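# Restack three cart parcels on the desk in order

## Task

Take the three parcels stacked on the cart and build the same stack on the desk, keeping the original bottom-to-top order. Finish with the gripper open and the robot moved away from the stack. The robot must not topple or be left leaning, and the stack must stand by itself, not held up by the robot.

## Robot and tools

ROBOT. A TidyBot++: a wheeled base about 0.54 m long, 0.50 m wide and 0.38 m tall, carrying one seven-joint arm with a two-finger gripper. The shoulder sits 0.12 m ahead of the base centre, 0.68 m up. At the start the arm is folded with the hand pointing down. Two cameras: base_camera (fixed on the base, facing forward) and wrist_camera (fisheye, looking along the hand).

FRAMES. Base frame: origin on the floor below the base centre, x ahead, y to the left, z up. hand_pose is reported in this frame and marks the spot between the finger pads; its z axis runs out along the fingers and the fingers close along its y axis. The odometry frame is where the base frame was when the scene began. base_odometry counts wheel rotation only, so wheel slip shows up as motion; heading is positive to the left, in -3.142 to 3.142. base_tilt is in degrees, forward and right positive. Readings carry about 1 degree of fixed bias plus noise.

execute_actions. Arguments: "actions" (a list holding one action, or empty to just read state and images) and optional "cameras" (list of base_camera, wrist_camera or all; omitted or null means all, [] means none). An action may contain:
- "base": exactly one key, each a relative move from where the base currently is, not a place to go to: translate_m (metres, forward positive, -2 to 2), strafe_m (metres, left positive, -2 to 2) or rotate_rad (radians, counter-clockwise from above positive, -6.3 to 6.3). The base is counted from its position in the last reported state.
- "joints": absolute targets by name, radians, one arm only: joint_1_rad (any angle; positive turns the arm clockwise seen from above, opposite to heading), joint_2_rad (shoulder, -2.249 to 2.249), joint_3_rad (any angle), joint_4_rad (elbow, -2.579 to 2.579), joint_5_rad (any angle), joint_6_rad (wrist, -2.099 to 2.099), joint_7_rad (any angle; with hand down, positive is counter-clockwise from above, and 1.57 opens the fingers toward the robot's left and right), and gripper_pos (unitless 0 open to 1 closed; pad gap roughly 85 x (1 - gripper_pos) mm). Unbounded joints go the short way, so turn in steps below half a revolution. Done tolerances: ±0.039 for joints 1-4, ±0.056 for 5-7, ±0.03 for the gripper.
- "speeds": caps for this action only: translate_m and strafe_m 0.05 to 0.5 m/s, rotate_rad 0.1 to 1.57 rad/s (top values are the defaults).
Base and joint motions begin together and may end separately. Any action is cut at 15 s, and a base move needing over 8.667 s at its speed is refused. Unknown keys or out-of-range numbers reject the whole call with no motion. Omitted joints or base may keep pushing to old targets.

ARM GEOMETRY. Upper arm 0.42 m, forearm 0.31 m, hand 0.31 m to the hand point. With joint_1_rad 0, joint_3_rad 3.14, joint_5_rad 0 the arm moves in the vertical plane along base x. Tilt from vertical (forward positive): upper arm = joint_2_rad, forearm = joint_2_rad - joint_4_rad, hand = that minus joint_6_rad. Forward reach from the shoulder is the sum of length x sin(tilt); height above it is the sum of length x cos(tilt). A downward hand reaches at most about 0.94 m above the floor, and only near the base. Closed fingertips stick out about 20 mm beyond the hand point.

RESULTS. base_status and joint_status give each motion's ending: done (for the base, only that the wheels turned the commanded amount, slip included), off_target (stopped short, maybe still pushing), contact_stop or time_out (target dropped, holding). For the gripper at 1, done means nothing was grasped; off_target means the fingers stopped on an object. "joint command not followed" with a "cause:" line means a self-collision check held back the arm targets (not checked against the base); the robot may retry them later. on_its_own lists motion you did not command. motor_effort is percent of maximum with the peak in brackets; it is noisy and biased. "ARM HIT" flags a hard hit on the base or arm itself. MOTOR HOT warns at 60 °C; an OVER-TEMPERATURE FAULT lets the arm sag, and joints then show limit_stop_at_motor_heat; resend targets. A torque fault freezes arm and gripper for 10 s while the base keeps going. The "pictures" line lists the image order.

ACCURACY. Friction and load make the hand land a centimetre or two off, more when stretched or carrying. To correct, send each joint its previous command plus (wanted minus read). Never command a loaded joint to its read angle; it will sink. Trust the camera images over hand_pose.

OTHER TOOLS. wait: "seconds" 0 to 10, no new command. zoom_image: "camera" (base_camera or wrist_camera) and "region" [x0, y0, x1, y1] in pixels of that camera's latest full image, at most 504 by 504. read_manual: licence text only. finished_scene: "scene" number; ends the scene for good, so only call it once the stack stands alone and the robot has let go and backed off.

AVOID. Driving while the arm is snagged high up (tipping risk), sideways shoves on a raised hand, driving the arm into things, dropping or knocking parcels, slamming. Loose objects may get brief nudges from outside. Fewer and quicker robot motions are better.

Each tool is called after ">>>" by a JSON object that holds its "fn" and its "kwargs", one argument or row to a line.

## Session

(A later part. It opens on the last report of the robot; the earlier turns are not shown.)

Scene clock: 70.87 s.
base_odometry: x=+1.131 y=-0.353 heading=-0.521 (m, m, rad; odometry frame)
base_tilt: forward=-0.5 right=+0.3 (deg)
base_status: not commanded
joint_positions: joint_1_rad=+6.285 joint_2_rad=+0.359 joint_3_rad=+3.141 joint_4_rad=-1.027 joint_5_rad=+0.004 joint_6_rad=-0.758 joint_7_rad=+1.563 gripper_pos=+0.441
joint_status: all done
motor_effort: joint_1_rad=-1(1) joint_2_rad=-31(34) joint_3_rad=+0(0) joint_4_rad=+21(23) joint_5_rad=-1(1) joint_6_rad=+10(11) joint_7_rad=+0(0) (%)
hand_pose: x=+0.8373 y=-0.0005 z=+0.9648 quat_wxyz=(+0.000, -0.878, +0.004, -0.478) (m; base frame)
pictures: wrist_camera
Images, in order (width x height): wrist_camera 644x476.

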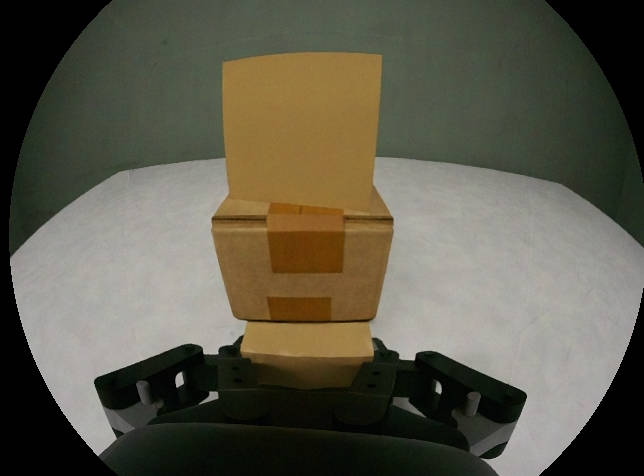

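>>> {"fn": "execute_actions", "kwargs": {
  "actions": [
    {"joints":{"gripper_pos":0}}
  ],
  "cameras": []
}}

>>> {"fn": "execute_actions", "kwargs": {
  "actions": [
    {"base":{"translate_m":-0.4}}
  ],
  "cameras": ["wrist_camera"]
}}

Scene clock: 72.27 s.
base_odometry: x=+1.131 y=-0.353 heading=-0.521 (m, m, rad; odometry frame)
base_tilt: forward=-0.4 right=+0.3 (deg)
base_status: not commanded
joint_positions: joint_1_rad=+6.285 joint_2_rad=+0.359 joint_3_rad=+3.141 joint_4_rad=-1.028 joint_5_rad=+0.004 joint_6_rad=-0.758 joint_7_rad=+1.563 gripper_pos=+0.000
joint_status: all done
motor_effort: joint_1_rad=-1(1) joint_2_rad=-31(33) joint_3_rad=+0(1) joint_4_rad=+21(22) joint_5_rad=-1(1) joint_6_rad=+10(10) joint_7_rad=+0(0) (%)
hand_pose: x=+0.8372 y=-0.0005 z=+0.9643 quat_wxyz=(+0.000, -0.878, +0.004, -0.478) (m; base frame)
pictures: none
No camera images: the call's "cameras" was empty. Leave "cameras" out to get every camera's image.

Scene clock: 74.43 s.
base_odometry: x=+0.784 y=-0.154 heading=-0.521 (m, m, rad; odometry frame)
base_tilt: forward=-0.5 right=+0.3 (deg)
base_status: done
joint_positions: joint_1_rad=+6.284 joint_2_rad=+0.345 joint_3_rad=+3.141 joint_4_rad=-1.031 joint_5_rad=+0.003 joint_6_rad=-0.756 joint_7_rad=+1.563 gripper_pos=+0.000
joint_status: not commanded
motor_effort: joint_1_rad=+0(4) joint_2_rad=-31(36) joint_3_rad=+0(2) joint_4_rad=+21(22) joint_5_rad=-1(0) joint_6_rad=+10(11) joint_7_rad=+0(0) (%)
hand_pose: x=+0.8333 y=+0.0003 z=+0.9728 quat_wxyz=(+0.000, -0.875, +0.003, -0.484) (m; base frame)
pictures: wrist_camera
Images, in order (width x height): wrist_camera 644x476.

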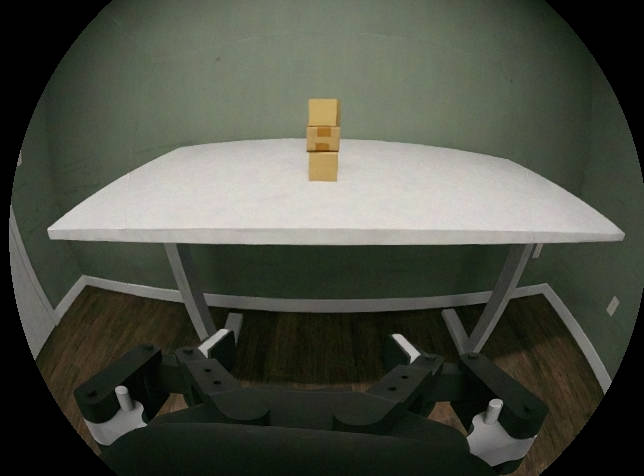

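>>> {"fn": "finished_scene", "kwargs": {
  "scene": 2
}}

The scene is finished: the task was done.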